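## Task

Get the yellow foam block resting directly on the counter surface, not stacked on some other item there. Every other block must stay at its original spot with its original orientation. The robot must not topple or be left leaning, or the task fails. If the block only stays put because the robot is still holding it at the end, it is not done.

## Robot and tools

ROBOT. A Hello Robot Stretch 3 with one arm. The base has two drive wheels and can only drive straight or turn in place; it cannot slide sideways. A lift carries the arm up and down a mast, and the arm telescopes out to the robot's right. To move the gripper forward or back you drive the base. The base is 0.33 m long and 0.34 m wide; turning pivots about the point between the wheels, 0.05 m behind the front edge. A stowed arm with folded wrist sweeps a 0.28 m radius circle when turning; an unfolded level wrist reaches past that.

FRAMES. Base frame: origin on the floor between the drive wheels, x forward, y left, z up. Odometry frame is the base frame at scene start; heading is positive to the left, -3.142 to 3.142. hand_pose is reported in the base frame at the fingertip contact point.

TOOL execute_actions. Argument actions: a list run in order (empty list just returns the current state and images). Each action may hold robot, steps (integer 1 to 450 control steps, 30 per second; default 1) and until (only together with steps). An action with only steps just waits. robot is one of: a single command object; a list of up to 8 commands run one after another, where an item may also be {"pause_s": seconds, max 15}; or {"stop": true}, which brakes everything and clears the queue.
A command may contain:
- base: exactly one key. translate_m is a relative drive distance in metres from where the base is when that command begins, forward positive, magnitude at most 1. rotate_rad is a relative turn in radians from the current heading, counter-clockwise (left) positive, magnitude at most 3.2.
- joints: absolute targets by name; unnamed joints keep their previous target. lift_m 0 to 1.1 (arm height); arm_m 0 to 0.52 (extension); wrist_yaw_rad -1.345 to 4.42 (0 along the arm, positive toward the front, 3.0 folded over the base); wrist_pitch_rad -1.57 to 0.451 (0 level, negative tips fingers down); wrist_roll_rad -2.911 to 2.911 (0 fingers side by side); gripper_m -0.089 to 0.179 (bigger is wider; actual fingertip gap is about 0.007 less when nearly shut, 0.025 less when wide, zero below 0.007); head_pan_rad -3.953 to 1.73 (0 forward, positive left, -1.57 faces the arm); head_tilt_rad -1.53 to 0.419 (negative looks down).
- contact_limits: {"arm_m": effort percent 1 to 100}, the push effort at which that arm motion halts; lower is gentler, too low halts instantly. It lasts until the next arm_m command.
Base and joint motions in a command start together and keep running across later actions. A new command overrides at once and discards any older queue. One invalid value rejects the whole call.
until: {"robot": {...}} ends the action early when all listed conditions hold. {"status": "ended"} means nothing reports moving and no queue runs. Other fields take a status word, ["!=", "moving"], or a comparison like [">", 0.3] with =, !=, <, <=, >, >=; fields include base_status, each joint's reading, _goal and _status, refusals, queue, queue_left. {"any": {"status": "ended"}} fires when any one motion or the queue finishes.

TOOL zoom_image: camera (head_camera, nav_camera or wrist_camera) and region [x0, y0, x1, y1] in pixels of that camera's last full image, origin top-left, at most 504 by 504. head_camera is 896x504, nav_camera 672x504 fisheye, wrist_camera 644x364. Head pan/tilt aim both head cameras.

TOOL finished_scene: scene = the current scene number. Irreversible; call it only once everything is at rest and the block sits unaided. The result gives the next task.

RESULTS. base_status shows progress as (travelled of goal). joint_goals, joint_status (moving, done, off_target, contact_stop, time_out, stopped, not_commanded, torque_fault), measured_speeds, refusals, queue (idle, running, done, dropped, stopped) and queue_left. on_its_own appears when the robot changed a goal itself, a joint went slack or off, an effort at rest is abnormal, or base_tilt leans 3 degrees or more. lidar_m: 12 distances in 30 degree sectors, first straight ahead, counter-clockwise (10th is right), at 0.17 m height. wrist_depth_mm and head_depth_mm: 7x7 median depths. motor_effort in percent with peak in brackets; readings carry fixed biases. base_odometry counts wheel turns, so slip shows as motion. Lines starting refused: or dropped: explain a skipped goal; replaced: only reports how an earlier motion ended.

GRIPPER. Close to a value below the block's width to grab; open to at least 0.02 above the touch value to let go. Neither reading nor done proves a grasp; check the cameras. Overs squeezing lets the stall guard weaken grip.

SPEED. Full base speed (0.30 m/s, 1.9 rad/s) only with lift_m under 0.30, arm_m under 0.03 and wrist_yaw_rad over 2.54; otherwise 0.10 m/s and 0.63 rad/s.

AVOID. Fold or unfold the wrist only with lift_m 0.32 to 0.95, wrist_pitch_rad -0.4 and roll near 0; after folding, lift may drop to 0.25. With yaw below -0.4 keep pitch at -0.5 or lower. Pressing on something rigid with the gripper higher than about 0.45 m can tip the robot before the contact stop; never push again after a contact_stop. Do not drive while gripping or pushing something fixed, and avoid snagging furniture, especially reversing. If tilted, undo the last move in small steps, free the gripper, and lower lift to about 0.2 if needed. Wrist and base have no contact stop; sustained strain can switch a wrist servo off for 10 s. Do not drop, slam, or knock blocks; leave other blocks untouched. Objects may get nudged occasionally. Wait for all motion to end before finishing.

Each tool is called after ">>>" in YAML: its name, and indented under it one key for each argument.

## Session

>>> execute_actions:
  actions: []

Scene clock: 0.00 s.
robot.base_odometry: x=+0.000 y=+0.000 heading=+0.000 (m, m, rad; robot's odometry frame)
robot.turned_by_wheels: +0.000 (rad since the last result)
robot.turned_by_imu: +0.000 (rad since the last result)
robot.base_tilt: forward=+2.1 right=-1.3 (deg)
robot.lidar_m: 1.89 1.84 1.84 2.07 3.09 1.14 1.27 1.93 1.93 1.48 1.05 1.11
robot.head_depth_mm: 1747 1748 1745 1727 1735 1738 1722 / 1855 1888 1880 1879 1871 1876 1859 / 1954 2071 2053 2062 2052 2036 2032 / 1954 2266 2245 2251 2250 2239 2192 / 1953 2308 2307 2305 2281 2289 2225 / 1949 2117 2119 2105 2102 2072 2092 / 1893 1922 1929 1917 1907 1897 1900
robot.base_status: not_commanded
robot.joint_positions: lift_m=+0.584 arm_m=-0.003 wrist_yaw_rad=+2.922 wrist_pitch_rad=-0.532 wrist_roll_rad=+0.019 gripper_m=+0.037 head_pan_rad=-0.008 head_tilt_rad=+0.001
robot.joint_goals: lift_m=+0.584 arm_m=-0.003 wrist_yaw_rad=+2.922 wrist_pitch_rad=-0.532 wrist_roll_rad=+0.019 gripper_m=+0.037 head_pan_rad=-0.008 head_tilt_rad=+0.001
robot.joint_status: lift_m=not_commanded arm_m=not_commanded wrist_yaw_rad=not_commanded wrist_pitch_rad=not_commanded wrist_roll_rad=not_commanded gripper_m=not_commanded head_pan_rad=not_commanded head_tilt_rad=not_commanded
robot.measured_speeds: translate_m=+0.000 rotate_rad=+0.000 lift_m=+0.000 arm_m=+0.000 wrist_yaw_rad=+0.000 wrist_pitch_rad=+0.000 wrist_roll_rad=+0.000 head_pan_rad=+0.000 head_tilt_rad=+0.000
robot: refusals=0 queue=idle queue_left=0
robot.motor_effort: left_wheel=+1 right_wheel=+0 lift_m=+27 arm_m=+0 wrist_yaw_rad=+1 wrist_pitch_rad=+5 wrist_roll_rad=+0 gripper_m=+0 head_pan_rad=+0 head_tilt_rad=+0 (%)
robot.hand_pose: x=+0.0242 y=+0.0615 z=+0.5715 quat_wxyz=(+0.261, +0.704, +0.108, +0.651) (m; robot's base frame)
robot.wrist_depth_mm: - - - - - - - / - - - - - - - / - - - - - - - / - - - - - - - / - 938 957 935 911 881 889 / 807 803 - 800 - 771 777 / 702 702 - 700 679 681 672
pictures: head_camera (sideways: a quarter turn clockwise sets it upright), nav_camera (sideways: a quarter turn counterclockwise sets it upright), wrist_camera
camera_calibration (this result's frames):
head_camera: T_world_to_cam=[[0.00471923, -0.00652044, -0.999968, 1.32287], [-0.0440651, 0.999006, -0.00672213, 0.0123657], [0.999018, 0.0440954, 0.00442722, -0.0562866], [0, 0, 0, 1]] pos_world=[0.0505333, -0.00124575, 1.32316]
nav_camera: T_world_to_cam=[[0.0371637, 0.0123648, 0.999233, -1.26583], [-0.0424759, -0.999, 0.0139417, 0.0364683], [0.998406, -0.0429614, -0.0366013, 0.000767914], [0, 0, 0, 1]] pos_world=[0.0478253, 0.0521166, 1.26438]
wrist_camera: T_world_to_cam=[[0.968729, -0.242214, -0.0538278, 0.0301518], [-0.189942, -0.584333, -0.788972, 0.533874], [0.159646, 0.774524, -0.612067, 0.460738], [0, 0, 0, 1]] pos_world=[-0.00135905, -0.0375889, 0.704836]
Images, in order (width x height): head_camera 896x504, nav_camera 672x504, wrist_camera 644x364.

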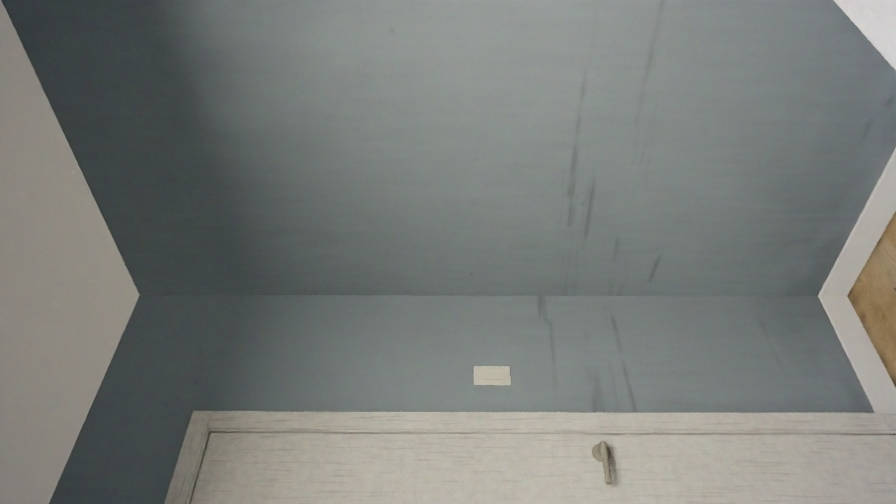

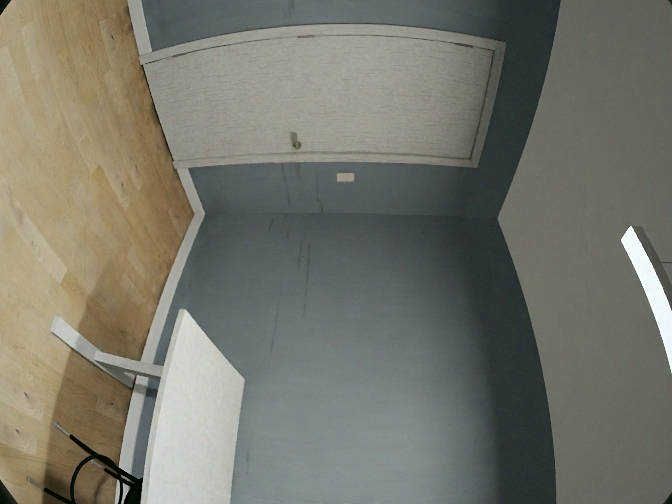

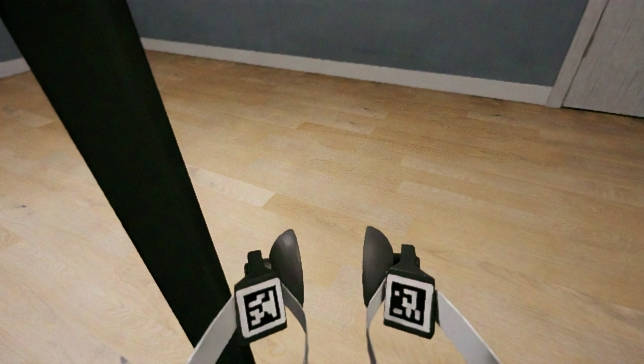

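>>> execute_actions:
  actions:
    - {"robot":{"base":{"rotate_rad":2.0},"joints":{"lift_m":0.27,"wrist_pitch_rad":-0.45,"wrist_yaw_rad":2.97,"head_pan_rad":0.4,"head_tilt_rad":-0.6}},"steps":450,"until":{"robot":{"status":"ended"}}}

Scene clock: 6.77 s.
robot.base_odometry: x=+0.000 y=+0.000 heading=+2.000 (m, m, rad; robot's odometry frame)
robot.turned_by_wheels: +2.000 (rad since the last result)
robot.turned_by_imu: +1.976 (rad since the last result)
robot.base_tilt: forward=+2.1 right=-1.3 (deg)
robot.lidar_m: 2.94 1.13 1.22 1.81 1.94 1.88 1.05 1.11 1.80 1.83 1.84 1.98
robot.head_depth_mm: 2598 2850 3007 2291 1805 1486 1265 / 2613 2850 3004 2312 1811 1493 1271 / 2596 2855 3058 2314 1809 1502 1272 / 2621 2830 3018 2154 1767 1507 1271 / 2594 1579 1161 1272 1445 1510 1275 / 2629 1597 1161 1277 1458 1511 1282 / 2604 2700 1163 1283 1454 1512 1281
robot.base_status: done (rotate_rad +1.9999 of +2.0000)
robot.joint_positions: lift_m=+0.270 arm_m=-0.003 wrist_yaw_rad=+2.969 wrist_pitch_rad=-0.472 wrist_roll_rad=+0.019 gripper_m=+0.037 head_pan_rad=+0.393 head_tilt_rad=-0.593
robot.joint_goals: lift_m=+0.270 arm_m=-0.003 wrist_yaw_rad=+2.970 wrist_pitch_rad=-0.450 wrist_roll_rad=+0.019 gripper_m=+0.037 head_pan_rad=+0.400 head_tilt_rad=-0.600
robot.joint_status: lift_m=done arm_m=not_commanded wrist_yaw_rad=done wrist_pitch_rad=done wrist_roll_rad=not_commanded gripper_m=not_commanded head_pan_rad=done head_tilt_rad=done
robot.measured_speeds: translate_m=+0.000 rotate_rad=+0.000 lift_m=+0.000 arm_m=+0.000 wrist_yaw_rad=+0.000 wrist_pitch_rad=+0.000 wrist_roll_rad=+0.000 head_pan_rad=+0.000 head_tilt_rad=+0.000
robot: refusals=0 queue=done queue_left=0
robot.motor_effort: left_wheel=-1(5) right_wheel=+2(9) lift_m=+18(29) arm_m=+0(0) wrist_yaw_rad=+2(5) wrist_pitch_rad=+9(10) wrist_roll_rad=+0(0) gripper_m=-1(1) head_pan_rad=+2(19) head_tilt_rad=-3(24) (%)
robot.hand_pose: x=+0.0162 y=+0.0719 z=+0.2711 quat_wxyz=(+0.226, +0.705, +0.103, +0.664) (m; robot's base frame)
robot.wrist_depth_mm: - - - - - - 831 / - - - - - - 864 / - - 944 912 905 859 850 / 726 712 702 691 672 665 661 / 583 578 572 564 562 542 540 / 488 486 - 485 - 460 450 / 438 - - - 390 396 394
pictures: head_camera (sideways: a quarter turn clockwise sets it upright), nav_camera (sideways: a quarter turn counterclockwise sets it upright), wrist_camera
camera_calibration (this result's frames):
head_camera: T_world_to_cam=[[-0.510825, -0.218797, -0.831376, 1.1058], [-0.425435, 0.904689, 0.0233109, -0.0244009], [0.747036, 0.365604, -0.555222, 0.673632], [0, 0, 0, 1]] pos_world=[0.051262, 0.0177379, 1.29392]
nav_camera: T_world_to_cam=[[0.540115, 0.237608, 0.807353, -1.01838], [0.363165, -0.931205, 0.0311029, 0.0116698], [0.759201, 0.276403, -0.589249, 0.721464], [0, 0, 0, 1]] pos_world=[-0.00193452, 0.0534263, 1.24695]
wrist_camera: T_world_to_cam=[[0.979505, -0.193693, -0.0552481, 0.0209991], [-0.154277, -0.545136, -0.82403, 0.307465], [0.129491, 0.815665, -0.563846, 0.254542], [0, 0, 0, 1]] pos_world=[-0.00609485, -0.0359431, 0.398043]
Images, in order (width x height): head_camera 896x504, nav_camera 672x504, wrist_camera 644x364.

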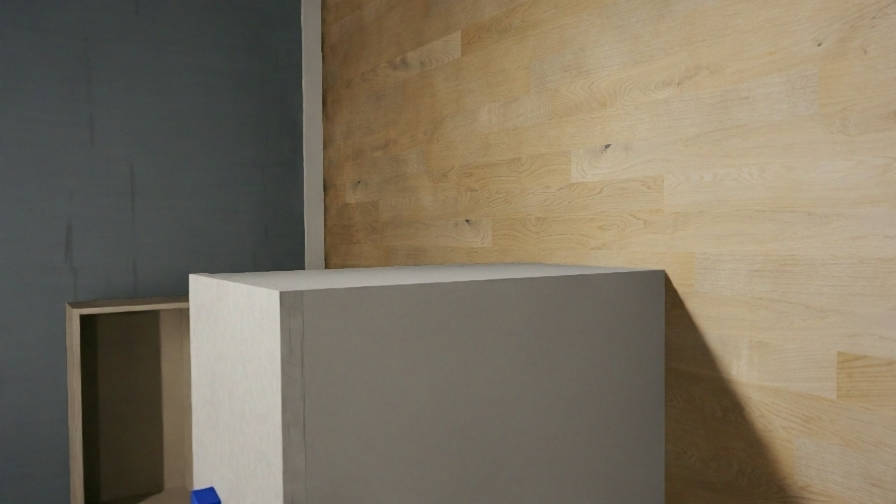

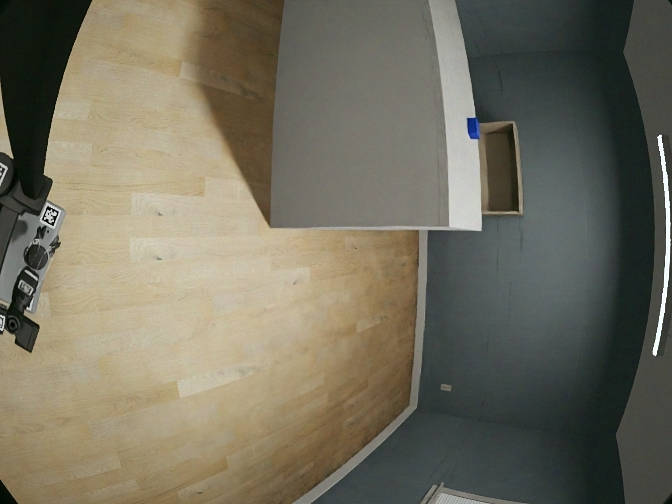

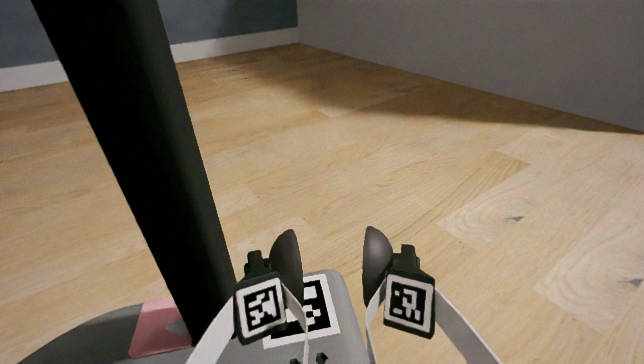

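>>> execute_actions:
  actions:
    - {"robot":[{"base":{"rotate_rad":0.15},"joints":{"head_pan_rad":1.73,"head_tilt_rad":-0.75}},{"base":{"translate_m":1.0}},{"base":{"translate_m":1.0}},{"base":{"translate_m":0.2}}],"steps":450,"until":{"robot":{"status":"ended"}}}

Scene clock: 24.20 s.
robot.base_odometry: x=-1.204 y=+1.841 heading=+2.150 (m, m, rad; robot's odometry frame)
robot.turned_by_wheels: +0.150 (rad since the last result)
robot.turned_by_imu: +0.151 (rad since the last result)
robot.base_tilt: forward=+2.3 right=-1.0 (deg)
robot.lidar_m: 0.96 0.97 1.05 1.73 0.85 0.79 3.30 2.55 1.46 1.26 1.26 1.12
robot.head_depth_mm: 2193 2384 1897 1804 1564 1348 1180 / 2213 2487 2367 1882 1575 1352 1179 / 2198 2473 2379 1891 1578 1356 1183 / 2167 2447 2384 1914 1593 1355 1185 / 2153 2434 2393 1904 1595 1372 - / 2156 2391 2458 1901 - - - / 2080 - - - - - 1175
robot.base_status: done (translate_m +0.2000 of +0.2000)
robot.joint_positions: lift_m=+0.270 arm_m=-0.003 wrist_yaw_rad=+2.969 wrist_pitch_rad=-0.472 wrist_roll_rad=+0.019 gripper_m=+0.037 head_pan_rad=+1.716 head_tilt_rad=-0.741
robot.joint_goals: lift_m=+0.270 arm_m=-0.003 wrist_yaw_rad=+2.970 wrist_pitch_rad=-0.450 wrist_roll_rad=+0.019 gripper_m=+0.037 head_pan_rad=+1.730 head_tilt_rad=-0.750
robot.joint_status: lift_m=done arm_m=not_commanded wrist_yaw_rad=done wrist_pitch_rad=done wrist_roll_rad=not_commanded gripper_m=not_commanded head_pan_rad=done head_tilt_rad=done
robot.measured_speeds: translate_m=+0.000 rotate_rad=+0.000 lift_m=+0.000 arm_m=+0.000 wrist_yaw_rad=+0.000 wrist_pitch_rad=+0.000 wrist_roll_rad=+0.000 head_pan_rad=+0.000 head_tilt_rad=+0.000
robot: refusals=0 queue=done queue_left=0
robot.motor_effort: left_wheel=-2(6) right_wheel=+3(10) lift_m=+18(19) arm_m=+0(0) wrist_yaw_rad=+1(2) wrist_pitch_rad=+8(9) wrist_roll_rad=+0(0) gripper_m=+1(0) head_pan_rad=+1(33) head_tilt_rad=-4(15) (%)
robot.hand_pose: x=+0.0161 y=+0.0720 z=+0.2712 quat_wxyz=(+0.225, +0.705, +0.103, +0.664) (m; robot's base frame)
robot.wrist_depth_mm: - - - - - 951 739 / - - - - - - 807 / 967 - 940 941 894 879 797 / 739 720 715 692 691 668 667 / 596 573 577 567 560 538 541 / 496 490 - 489 - 456 454 / 435 - - - 391 392 392
pictures: head_camera (sideways: a quarter turn clockwise sets it upright), nav_camera (sideways: a quarter turn counterclockwise sets it upright), wrist_camera
camera_calibration (this result's frames):
head_camera: T_world_to_cam=[[0.1035, -0.664393, -0.740182, 0.983176], [-0.982032, -0.186324, 0.029928, -0.0296153], [-0.157798, 0.723785, -0.67174, 0.830728], [0, 0, 0, 1]] pos_world=[0.00024496, 0.0464295, 1.28665]
nav_camera: T_world_to_cam=[[-0.113976, 0.693523, 0.711362, -0.88927], [0.991177, 0.128137, 0.0338851, 0.00422298], [-0.0676518, 0.708948, -0.702009, 0.873184], [0, 0, 0, 1]] pos_world=[-0.0464689, -0.00285389, 1.24543]
wrist_camera: T_world_to_cam=[[0.979632, -0.193046, -0.0552645, 0.0211001], [-0.153834, -0.544626, -0.82445, 0.307713], [0.129058, 0.816159, -0.56323, 0.254347], [0, 0, 0, 1]] pos_world=[-0.00615922, -0.035926, 0.398116]
Images, in order (width x height): head_camera 896x504, nav_camera 672x504, wrist_camera 644x364.

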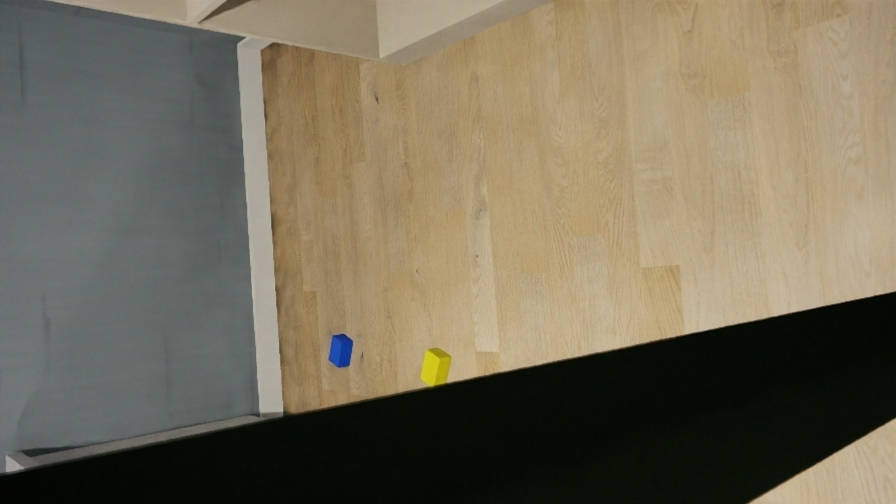

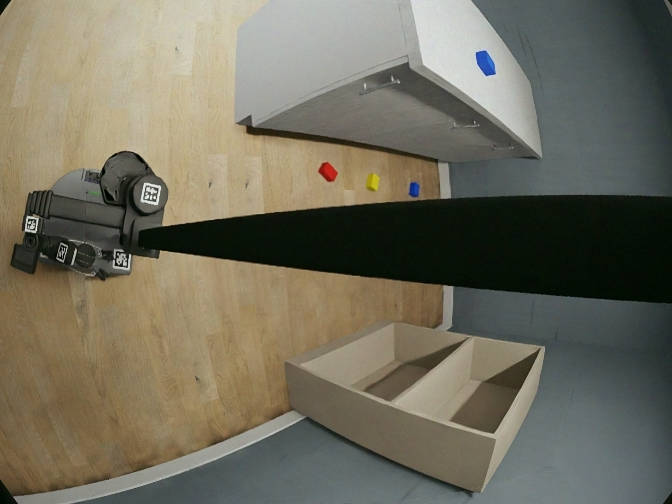

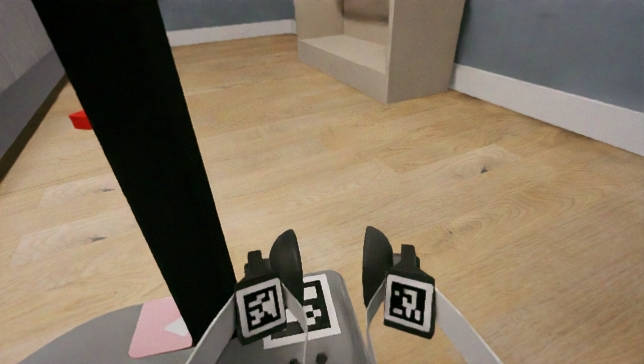

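>>> execute_actions:
  actions:
    - {"robot":[{"base":{"translate_m":0.155},"joints":{"head_pan_rad":-2.7,"head_tilt_rad":-0.9}},{"base":{"rotate_rad":-1.33}},{"base":{"translate_m":-0.9}}],"steps":450,"until":{"robot":{"status":"ended"}}}

Scene clock: 40.10 s.
robot.base_odometry: x=-1.903 y=+1.313 heading=+0.820 (m, m, rad; robot's odometry frame)
robot.turned_by_wheels: -1.330 (rad since the last result)
robot.turned_by_imu: -1.312 (rad since the last result)
robot.base_tilt: forward=+2.4 right=-1.0 (deg)
robot.lidar_m: 2.13 1.16 0.83 0.48 0.77 0.89 1.64 0.84 0.61 0.58 0.60 2.22
robot.head_depth_mm: 1476 1662 1832 1625 1412 1254 1141 / 1536 1760 1902 1633 1417 1256 1163 / 1401 1643 1883 1632 1428 1260 1161 / 1147 1299 1512 1640 1405 1262 1156 / 967 1075 1214 1390 1437 1248 1152 / 896 918 1017 1138 1361 1274 1142 / 900 779 871 962 1068 1234 1151
robot.base_status: done (translate_m -0.9000 of -0.9000)
robot.joint_positions: lift_m=+0.270 arm_m=-0.003 wrist_yaw_rad=+2.969 wrist_pitch_rad=-0.471 wrist_roll_rad=+0.019 gripper_m=+0.037 head_pan_rad=-2.693 head_tilt_rad=-0.890
robot.joint_goals: lift_m=+0.270 arm_m=-0.003 wrist_yaw_rad=+2.970 wrist_pitch_rad=-0.450 wrist_roll_rad=+0.019 gripper_m=+0.037 head_pan_rad=-2.700 head_tilt_rad=-0.900
robot.joint_status: lift_m=done arm_m=not_commanded wrist_yaw_rad=done wrist_pitch_rad=done wrist_roll_rad=not_commanded gripper_m=not_commanded head_pan_rad=done head_tilt_rad=done
robot.measured_speeds: translate_m=+0.000 rotate_rad=+0.000 lift_m=+0.000 arm_m=+0.000 wrist_yaw_rad=+0.000 wrist_pitch_rad=+0.000 wrist_roll_rad=+0.000 head_pan_rad=+0.000 head_tilt_rad=+0.000
robot: refusals=0 queue=done queue_left=0
robot.motor_effort: left_wheel=+2(8) right_wheel=-2(10) lift_m=+19(18) arm_m=+0(0) wrist_yaw_rad=+1(1) wrist_pitch_rad=+8(9) wrist_roll_rad=+0(0) gripper_m=+0(1) head_pan_rad=-3(34) head_tilt_rad=-4(13) (%)
robot.hand_pose: x=+0.0160 y=+0.0720 z=+0.2712 quat_wxyz=(+0.225, +0.705, +0.103, +0.664) (m; robot's base frame)
robot.wrist_depth_mm: 617 - 661 763 800 849 910 / 654 - 714 819 844 920 - / 686 - 721 862 886 888 856 / 553 549 595 683 699 676 662 / 553 558 574 557 562 544 544 / 491 484 - 480 - 463 455 / 432 - - - 392 397 392
pictures: head_camera (sideways: a quarter turn clockwise sets it upright), nav_camera (sideways: a quarter turn counterclockwise sets it upright), wrist_camera
camera_calibration (this result's frames):
head_camera: T_world_to_cam=[[0.6952, 0.341463, -0.632534, 0.839289], [0.466704, -0.883685, 0.0358991, -0.04622], [-0.546702, -0.320163, -0.7737, 0.965701], [0, 0, 0, 1]] pos_world=[-0.033952, -0.0182479, 1.2797]
nav_camera: T_world_to_cam=[[-0.715727, -0.358168, 0.599542, -0.739896], [-0.422999, 0.905418, 0.0359272, 0.0101977], [-0.555704, -0.227892, -0.799537, 1.00299], [0, 0, 0, 1]] pos_world=[0.0321137, -0.045668, 1.24516]
wrist_camera: T_world_to_cam=[[0.979637, -0.193019, -0.0552653, 0.0211017], [-0.153815, -0.544599, -0.824472, 0.307719], [0.129042, 0.816184, -0.563198, 0.254348], [0, 0, 0, 1]] pos_world=[-0.00616178, -0.0359385, 0.39812]
Images, in order (width x height): head_camera 896x504, nav_camera 672x504, wrist_camera 644x364.

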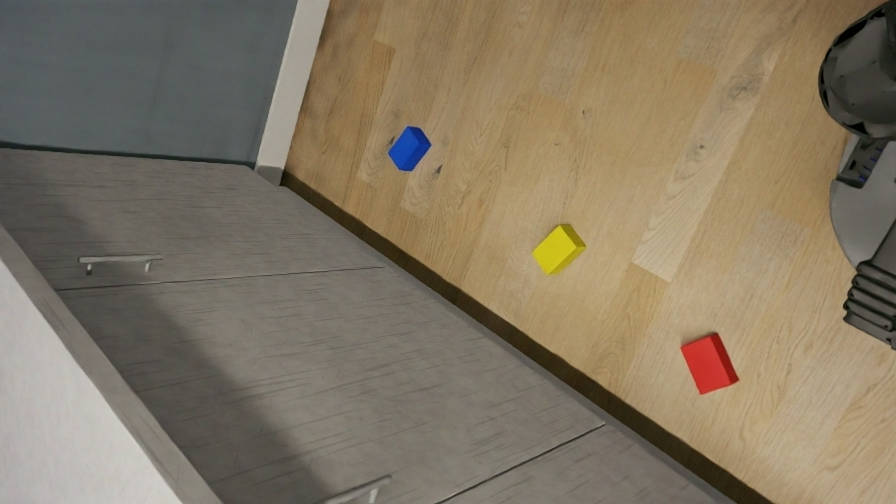

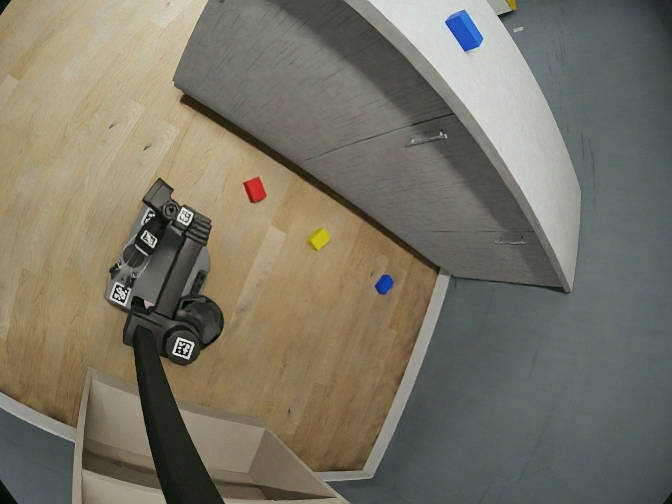

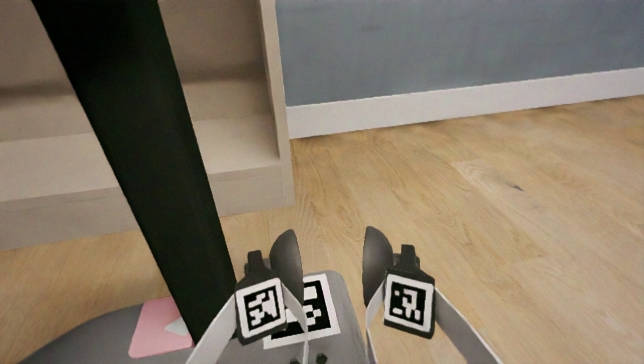

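>>> execute_actions:
  actions:
    - {"robot":[{"base":{"translate_m":-0.615},"joints":{"head_pan_rad":-1.7,"head_tilt_rad":-1.2,"wrist_pitch_rad":-0.4,"wrist_roll_rad":0,"lift_m":0.295}},{"joints":{"lift_m":0.34}},{"joints":{"wrist_yaw_rad":-0.38,"gripper_m":0.15}}],"steps":450,"until":{"robot":{"wrist_yaw_rad":["<",1.0]}}}
    - {"robot":{"joints":{"wrist_pitch_rad":-0.9,"lift_m":0.25,"arm_m":0.03}},"steps":450,"until":{"robot":{"status":"ended"}}}

Scene clock: 52.17 s.
robot.base_odometry: x=-2.322 y=+0.864 heading=+0.820 (m, m, rad; robot's odometry frame)
robot.turned_by_wheels: +0.000 (rad since the last result)
robot.turned_by_imu: -0.002 (rad since the last result)
robot.base_tilt: forward=+2.2 right=-1.2 (deg)
robot.lidar_m: 2.74 0.79 0.77 0.53 0.49 1.07 1.03 0.85 0.62 0.59 0.61 0.83
robot.head_depth_mm: 652 812 1067 1339 1246 1179 - / 642 796 1041 1348 1263 - - / 633 781 1018 1339 1283 - - / 625 768 993 1349 1263 1183 1110 / 617 754 971 1342 1266 1188 1110 / 606 739 948 1348 1266 1191 1114 / 597 726 928 1334 1277 1195 1123
robot.base_status: done (translate_m -0.6150 of -0.6150)
robot.joint_positions: lift_m=+0.250 arm_m=+0.030 wrist_yaw_rad=-0.378 wrist_pitch_rad=-0.905 wrist_roll_rad=+0.002 gripper_m=+0.150 head_pan_rad=-1.706 head_tilt_rad=-1.185
robot.joint_goals: lift_m=+0.250 arm_m=+0.030 wrist_yaw_rad=-0.380 wrist_pitch_rad=-0.900 wrist_roll_rad=+0.000 gripper_m=+0.150 head_pan_rad=-1.700 head_tilt_rad=-1.200
robot.joint_status: lift_m=done arm_m=done wrist_yaw_rad=done wrist_pitch_rad=done wrist_roll_rad=done gripper_m=done head_pan_rad=done head_tilt_rad=done
robot.measured_speeds: translate_m=+0.000 rotate_rad=+0.000 lift_m=+0.000 arm_m=+0.000 wrist_yaw_rad=+0.000 wrist_pitch_rad=+0.000 wrist_roll_rad=+0.000 head_pan_rad=+0.000 head_tilt_rad=+0.000
robot: refusals=0 queue=done queue_left=0
robot.motor_effort: left_wheel=+1(4) right_wheel=-2(10) lift_m=+18(36) arm_m=+5(5) wrist_yaw_rad=-1(2) wrist_pitch_rad=+2(9) wrist_roll_rad=-1(2) gripper_m=+0(100) head_pan_rad=+2(38) head_tilt_rad=-6(19) (%)
robot.hand_pose: x=-0.0731 y=-0.3041 z=+0.1727 quat_wxyz=(+0.566, +0.184, -0.683, -0.424) (m; robot's base frame)
robot.wrist_depth_mm: 272 292 388 438 510 545 535 / 349 394 439 473 474 474 472 / 397 417 436 431 426 420 409 / 388 391 390 389 383 380 381 / 355 353 348 337 348 347 350 / 327 330 316 319 322 319 317 / 299 - 300 299 295 288 295
pictures: head_camera (sideways: a quarter turn clockwise sets it upright), nav_camera (sideways: a quarter turn counterclockwise sets it upright), wrist_camera
camera_calibration (this result's frames):
head_camera: T_world_to_cam=[[0.118636, 0.917559, -0.379487, 0.513171], [0.992938, -0.109639, 0.0453184, -0.0616772], [-0.0000241535, -0.382184, -0.924086, 1.15782], [0, 0, 0, 1]] pos_world=[0.000389287, -0.0351257, 1.26747]
nav_camera: T_world_to_cam=[[-0.114561, -0.933265, 0.340429, -0.406044], [-0.990097, 0.135256, 0.0376102, 0.0114802], [-0.0811453, -0.332748, -0.939518, 1.182], [0, 0, 0, 1]] pos_world=[0.0607631, 0.0128076, 1.2483]
wrist_camera: T_world_to_cam=[[-0.917317, 0.397007, -0.030245, 0.0668746], [0.355256, 0.781811, -0.512411, 0.394615], [-0.179785, -0.480788, -0.858208, 0.151307], [0, 0, 0, 1]] pos_world=[-0.0516414, -0.262317, 0.334081]
Images, in order (width x height): head_camera 896x504, nav_camera 672x504, wrist_camera 644x364.

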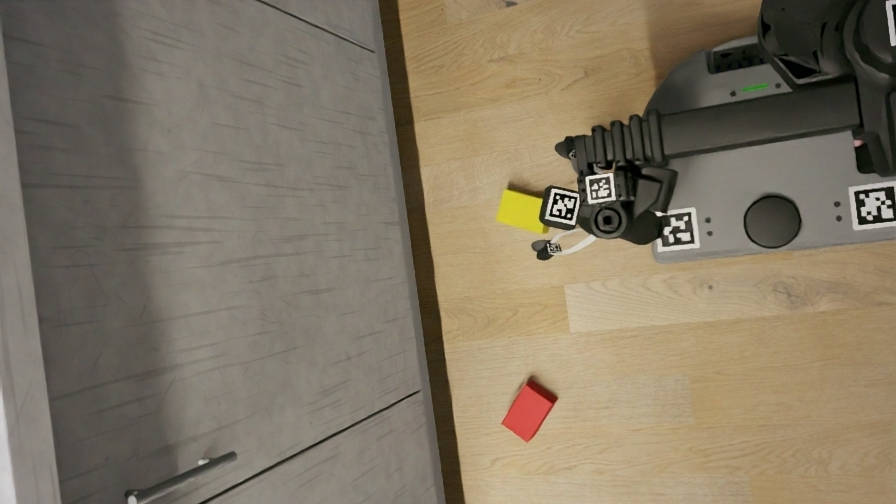

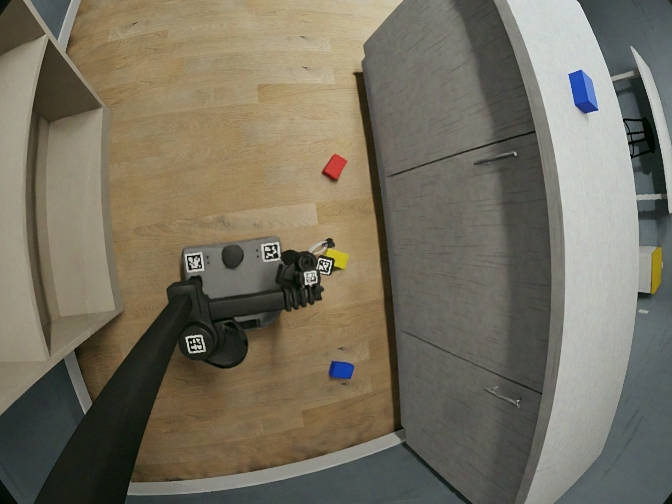

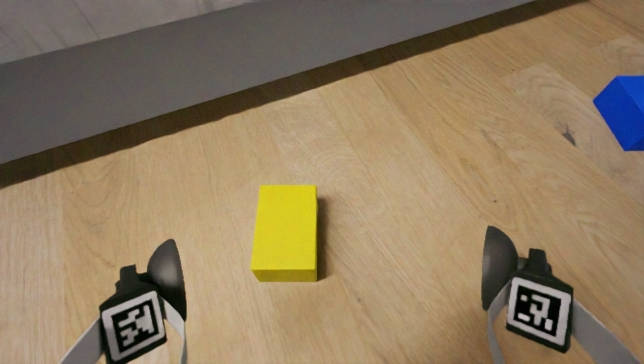

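>>> execute_actions:
  actions:
    - {"robot":[{"base":{"translate_m":0.013},"joints":{"arm_m":0.121,"lift_m":0.18}},{"joints":{"lift_m":0.108}}],"steps":450,"until":{"robot":{"status":"ended"}}}

Scene clock: 58.13 s.
robot.base_odometry: x=-2.313 y=+0.873 heading=+0.820 (m, m, rad; robot's odometry frame)
robot.turned_by_wheels: +0.000 (rad since the last result)
robot.turned_by_imu: +0.000 (rad since the last result)
robot.base_tilt: forward=+2.2 right=-1.1 (deg)
robot.lidar_m: 2.73 0.78 0.77 0.59 0.50 1.09 1.04 0.86 0.62 0.59 0.61 0.83
robot.head_depth_mm: 653 811 1070 1346 1248 1179 - / 643 797 1039 1346 1255 - - / 633 781 1018 1346 1261 - - / 624 767 994 1347 1257 1188 1110 / 615 754 972 1338 1267 1184 1108 / 606 740 951 1343 1260 1191 1115 / 598 725 932 1337 1280 1199 1122
robot.base_status: done (translate_m +0.0130 of +0.0130)
robot.joint_positions: lift_m=+0.108 arm_m=+0.121 wrist_yaw_rad=-0.379 wrist_pitch_rad=-0.905 wrist_roll_rad=+0.002 gripper_m=+0.150 head_pan_rad=-1.706 head_tilt_rad=-1.185
robot.joint_goals: lift_m=+0.108 arm_m=+0.121 wrist_yaw_rad=-0.380 wrist_pitch_rad=-0.900 wrist_roll_rad=+0.000 gripper_m=+0.150 head_pan_rad=-1.700 head_tilt_rad=-1.200
robot.joint_status: lift_m=done arm_m=done wrist_yaw_rad=done wrist_pitch_rad=done wrist_roll_rad=done gripper_m=done head_pan_rad=done head_tilt_rad=done
robot.measured_speeds: translate_m=+0.000 rotate_rad=+0.000 lift_m=+0.000 arm_m=+0.000 wrist_yaw_rad=+0.000 wrist_pitch_rad=+0.000 wrist_roll_rad=+0.000 head_pan_rad=+0.000 head_tilt_rad=+0.000
robot: refusals=0 queue=done queue_left=0
robot.motor_effort: left_wheel=+2(5) right_wheel=-2(4) lift_m=+18(21) arm_m=+5(6) wrist_yaw_rad=+0(2) wrist_pitch_rad=+2(2) wrist_roll_rad=+0(1) gripper_m=+0(0) head_pan_rad=+2(2) head_tilt_rad=-5(6) (%)
robot.hand_pose: x=-0.0731 y=-0.3949 z=+0.0307 quat_wxyz=(+0.566, +0.184, -0.683, -0.424) (m; robot's base frame)
robot.wrist_depth_mm: 243 265 297 313 312 313 306 / 268 277 276 275 275 275 271 / 247 248 247 244 243 241 241 / 223 224 222 169 219 219 219 / 205 202 202 154 192 201 199 / 187 189 184 141 177 183 183 / 175 - 171 130 134 166 168
pictures: head_camera (sideways: a quarter turn clockwise sets it upright), nav_camera (sideways: a quarter turn counterclockwise sets it upright), wrist_camera
camera_calibration (this result's frames):
head_camera: T_world_to_cam=[[0.118636, 0.917561, -0.379484, 0.513167], [0.992938, -0.109639, 0.0453185, -0.0616773], [-0.0000237366, -0.382181, -0.924088, 1.15783], [0, 0, 0, 1]] pos_world=[0.000389302, -0.0351256, 1.26747]
nav_camera: T_world_to_cam=[[-0.114561, -0.933266, 0.340425, -0.40604], [-0.990097, 0.135256, 0.0376102, 0.0114802], [-0.0811449, -0.332745, -0.939519, 1.182], [0, 0, 0, 1]] pos_world=[0.0607632, 0.0128078, 1.2483]
wrist_camera: T_world_to_cam=[[-0.917012, 0.397712, -0.0302259, 0.0989007], [0.355961, 0.781846, -0.511868, 0.3929], [-0.179944, -0.480148, -0.858532, -0.0140595], [0, 0, 0, 1]] pos_world=[-0.0516941, -0.353272, 0.192032]
Images, in order (width x height): head_camera 896x504, nav_camera 672x504, wrist_camera 644x364.

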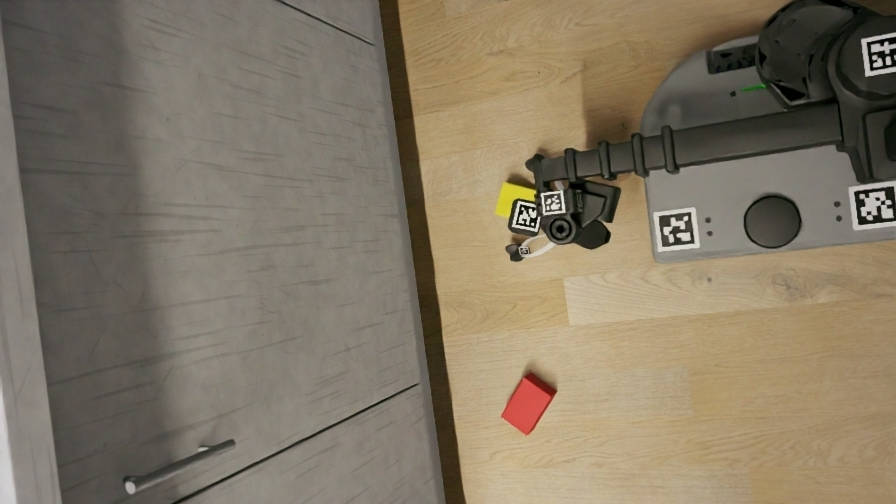

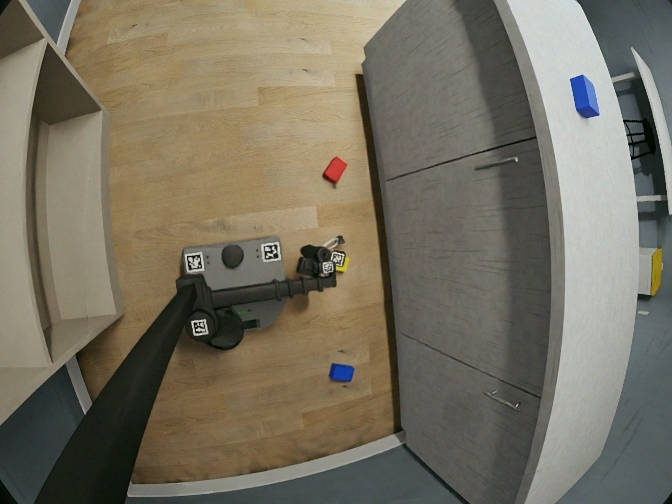

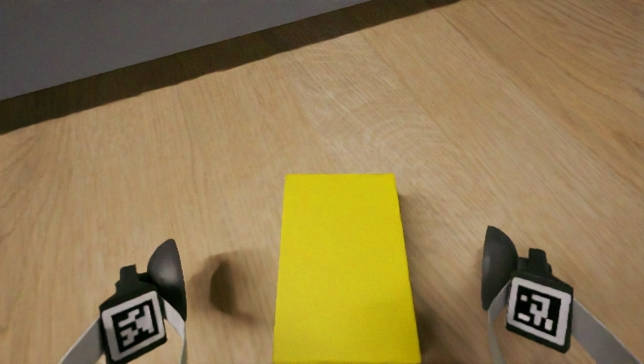

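>>> execute_actions:
  actions:
    - {"robot":[{"joints":{"gripper_m":0.03}},{"joints":{"lift_m":1.05,"head_tilt_rad":-0.6,"head_pan_rad":-1.57}}],"steps":450,"until":{"robot":{"lift_m":[">",0.2]}}}
    - {"robot":{"joints":{"wrist_yaw_rad":0,"arm_m":0.17}},"steps":450,"until":{"robot":{"status":"ended"}}}

Scene clock: 76.63 s.
robot.base_odometry: x=-2.313 y=+0.873 heading=+0.820 (m, m, rad; robot's odometry frame)
robot.turned_by_wheels: +0.000 (rad since the last result)
robot.turned_by_imu: -0.001 (rad since the last result)
robot.base_tilt: forward=+2.3 right=-1.2 (deg)
robot.lidar_m: 2.72 0.78 0.77 0.59 0.50 1.09 1.04 0.85 0.62 0.59 0.61 0.83
robot.head_depth_mm: - - - 672 735 853 1015 / 3303 - - 673 738 859 1018 / 3302 - - - 739 859 1022 / 3333 3648 931 682 740 859 1026 / 3389 3656 942 684 744 865 1031 / 3391 3693 943 688 733 867 1036 / 3362 3659 949 691 748 870 1038
robot.base_status: done (translate_m +0.0130 of +0.0130)
robot.joint_positions: lift_m=+1.050 arm_m=+0.170 wrist_yaw_rad=-0.002 wrist_pitch_rad=-0.908 wrist_roll_rad=+0.002 gripper_m=+0.031 head_pan_rad=-1.577 head_tilt_rad=-0.606
robot.joint_goals: lift_m=+1.050 arm_m=+0.170 wrist_yaw_rad=+0.000 wrist_pitch_rad=-0.900 wrist_roll_rad=+0.000 gripper_m=+0.030 head_pan_rad=-1.570 head_tilt_rad=-0.600
robot.joint_status: lift_m=done arm_m=done wrist_yaw_rad=done wrist_pitch_rad=done wrist_roll_rad=done gripper_m=done head_pan_rad=done head_tilt_rad=done
robot.measured_speeds: translate_m=+0.000 rotate_rad=+0.000 lift_m=+0.000 arm_m=+0.000 wrist_yaw_rad=+0.000 wrist_pitch_rad=+0.000 wrist_roll_rad=+0.000 head_pan_rad=+0.000 head_tilt_rad=+0.000
robot: refusals=0 queue=done queue_left=0
robot.motor_effort: left_wheel=+2(1) right_wheel=-2(2) lift_m=+36(38) arm_m=+5(6) wrist_yaw_rad=+3(3) wrist_pitch_rad=+3(3) wrist_roll_rad=-1(0) gripper_m=-16(100) head_pan_rad=+2(12) head_tilt_rad=+2(24) (%)
robot.hand_pose: x=-0.0218 y=-0.4534 z=+0.9715 quat_wxyz=(+0.635, +0.309, -0.636, -0.311) (m; robot's base frame)
robot.wrist_depth_mm: 350 367 364 361 362 356 353 / 324 322 321 320 317 315 311 / 287 287 287 284 281 281 279 / 282 290 294 167 297 358 369 / 427 446 431 152 427 499 520 / 643 679 572 139 139 828 855 / - - 951 129 952 - -
pictures: head_camera (sideways: a quarter turn clockwise sets it upright), nav_camera (sideways: a quarter turn counterclockwise sets it upright), wrist_camera
camera_calibration (this result's frames):
head_camera: T_world_to_cam=[[-0.00289258, 0.56672, -0.823905, 1.09296], [0.998918, 0.0398857, 0.0239282, -0.0338928], [0.0464226, -0.822944, -0.566222, 0.692218], [0, 0, 0, 1]] pos_world=[0.00488306, -0.0483947, 1.29326]
nav_camera: T_world_to_cam=[[0.00883777, -0.600697, 0.799428, -1.0048], [-0.999141, 0.0270639, 0.0313816, 0.0196175], [-0.0404865, -0.799019, -0.599941, 0.740252], [0, 0, 0, 1]] pos_world=[0.0584511, -0.0126382, 1.24676]
wrist_camera: T_world_to_cam=[[-0.999035, 0.031932, -0.0301532, 0.0299005], [0.0428506, 0.859206, -0.509833, 0.928187], [0.00962778, -0.510633, -0.859745, 0.766333], [0, 0, 0, 1]] pos_world=[-0.0172797, -0.407143, 1.13297]
Images, in order (width x height): head_camera 896x504, nav_camera 672x504, wrist_camera 644x364.

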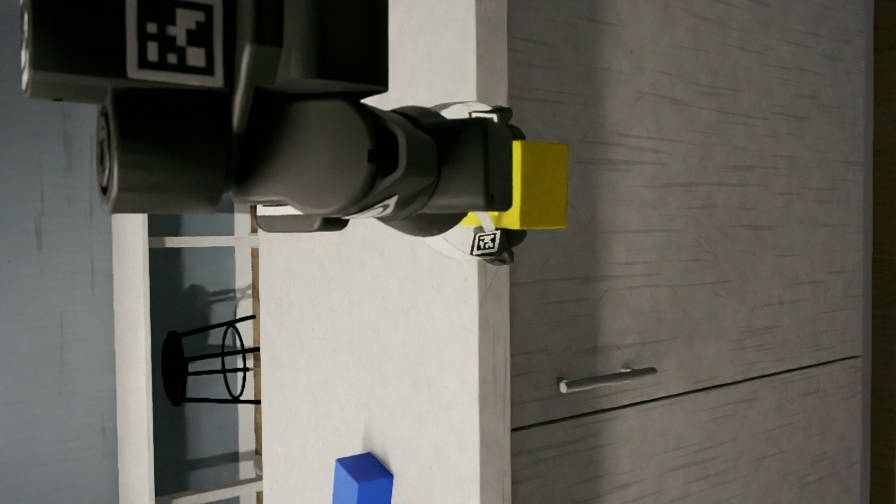

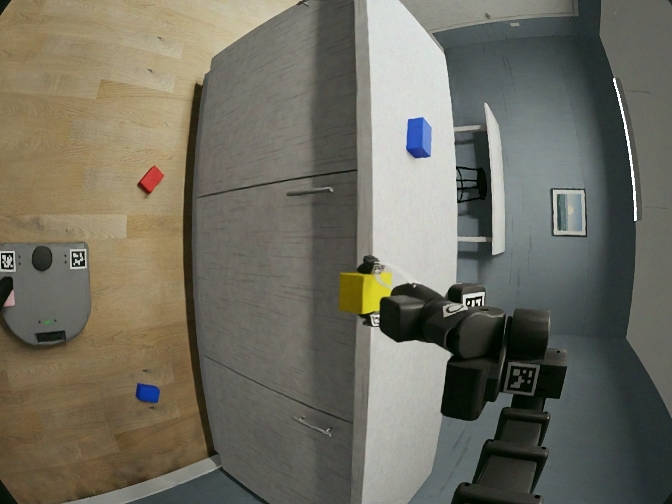

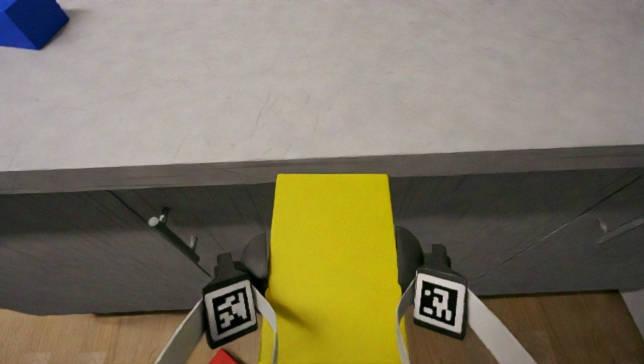

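>>> execute_actions:
  actions:
    - {"robot":[{"joints":{"arm_m":0.45}},{"joints":{"lift_m":1.019}},{"joints":{"gripper_m":0.13}},{"joints":{"lift_m":1.08}}],"steps":450,"until":{"robot":{"status":"ended"}}}

Scene clock: 85.47 s.
robot.base_odometry: x=-2.313 y=+0.873 heading=+0.820 (m, m, rad; robot's odometry frame)
robot.turned_by_wheels: +0.000 (rad since the last result)
robot.turned_by_imu: -0.001 (rad since the last result)
robot.base_tilt: forward=+2.2 right=-1.0 (deg)
robot.lidar_m: 2.73 0.78 0.77 0.58 0.50 1.08 1.04 0.85 0.62 0.59 0.61 0.83
robot.head_depth_mm: 3337 3396 915 673 736 854 1016 / - 3433 900 675 736 854 1021 / - - 925 677 740 858 1022 / 3295 3611 886 683 742 862 1028 / 3326 3635 938 684 744 863 1031 / 3394 3721 944 687 733 865 1035 / 3333 3672 952 692 747 868 1039
robot.base_status: done (translate_m +0.0130 of +0.0130)
robot.joint_positions: lift_m=+1.080 arm_m=+0.450 wrist_yaw_rad=-0.001 wrist_pitch_rad=-0.908 wrist_roll_rad=+0.002 gripper_m=+0.130 head_pan_rad=-1.577 head_tilt_rad=-0.606
robot.joint_goals: lift_m=+1.080 arm_m=+0.450 wrist_yaw_rad=+0.000 wrist_pitch_rad=-0.900 wrist_roll_rad=+0.000 gripper_m=+0.130 head_pan_rad=-1.570 head_tilt_rad=-0.600
robot.joint_status: lift_m=done arm_m=done wrist_yaw_rad=done wrist_pitch_rad=done wrist_roll_rad=done gripper_m=done head_pan_rad=done head_tilt_rad=done
robot.measured_speeds: translate_m=+0.000 rotate_rad=+0.000 lift_m=+0.000 arm_m=+0.000 wrist_yaw_rad=+0.000 wrist_pitch_rad=+0.000 wrist_roll_rad=+0.000 head_pan_rad=+0.000 head_tilt_rad=+0.000
robot: refusals=0 queue=done queue_left=0
robot.motor_effort: left_wheel=+1(1) right_wheel=-2(2) lift_m=+36(35) arm_m=+5(5) wrist_yaw_rad=+2(2) wrist_pitch_rad=+3(3) wrist_roll_rad=-1(1) gripper_m=+0(99) head_pan_rad=+2(2) head_tilt_rad=+2(2) (%)
robot.hand_pose: x=-0.0217 y=-0.7333 z=+1.0015 quat_wxyz=(+0.635, +0.310, -0.636, -0.311) (m; robot's base frame)
robot.wrist_depth_mm: 417 420 415 412 406 402 404 / 368 359 360 358 361 353 352 / 326 324 322 322 319 315 317 / 292 292 289 287 288 287 285 / 267 265 267 217 261 266 261 / 244 246 243 200 241 - 239 / 225 221 225 183 221 219 221
pictures: head_camera (sideways: a quarter turn clockwise sets it upright), nav_camera (sideways: a quarter turn counterclockwise sets it upright), wrist_camera
camera_calibration (this result's frames):
head_camera: T_world_to_cam=[[-0.00296656, 0.566534, -0.824033, 1.09313], [0.998913, 0.0400194, 0.0239178, -0.0338792], [0.0465276, -0.823066, -0.566037, 0.691976], [0, 0, 0, 1]] pos_world=[0.00488927, -0.0483968, 1.29327]
nav_camera: T_world_to_cam=[[0.00891608, -0.600515, 0.799564, -1.00498], [-0.999144, 0.0269426, 0.031377, 0.0196236], [-0.0403846, -0.799159, -0.599761, 0.740017], [0, 0, 0, 1]] pos_world=[0.0584527, -0.0126439, 1.24676]
wrist_camera: T_world_to_cam=[[-0.999058, 0.031209, -0.0301485, 0.0393103], [0.0422249, 0.859314, -0.509702, 1.18396], [0.0099998, -0.510495, -0.859823, 0.649344], [0, 0, 0, 1]] pos_world=[-0.0172124, -0.687131, 1.16297]
Images, in order (width x height): head_camera 896x504, nav_camera 672x504, wrist_camera 644x364.

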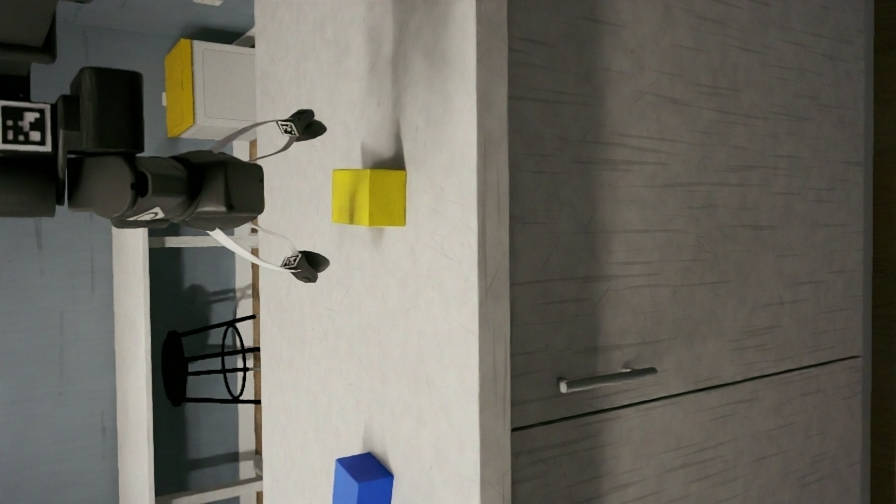

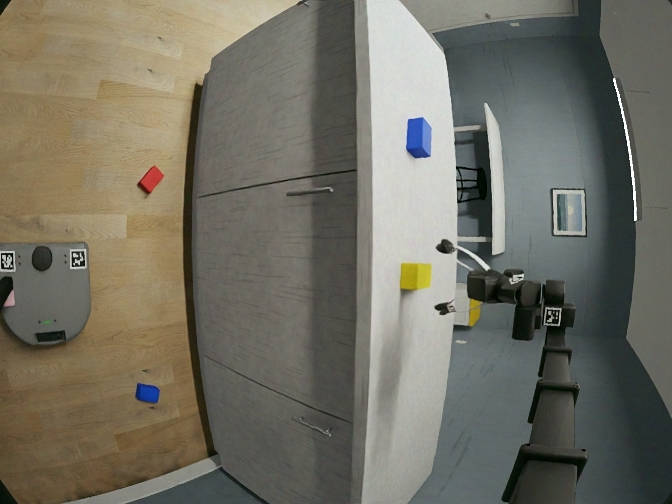

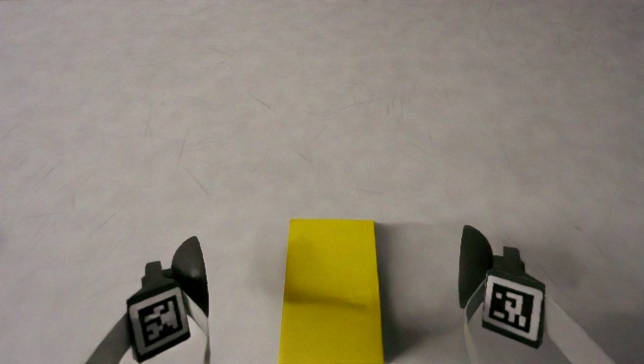

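>>> finished_scene:
  scene: 2

The scene is finished: the task was done.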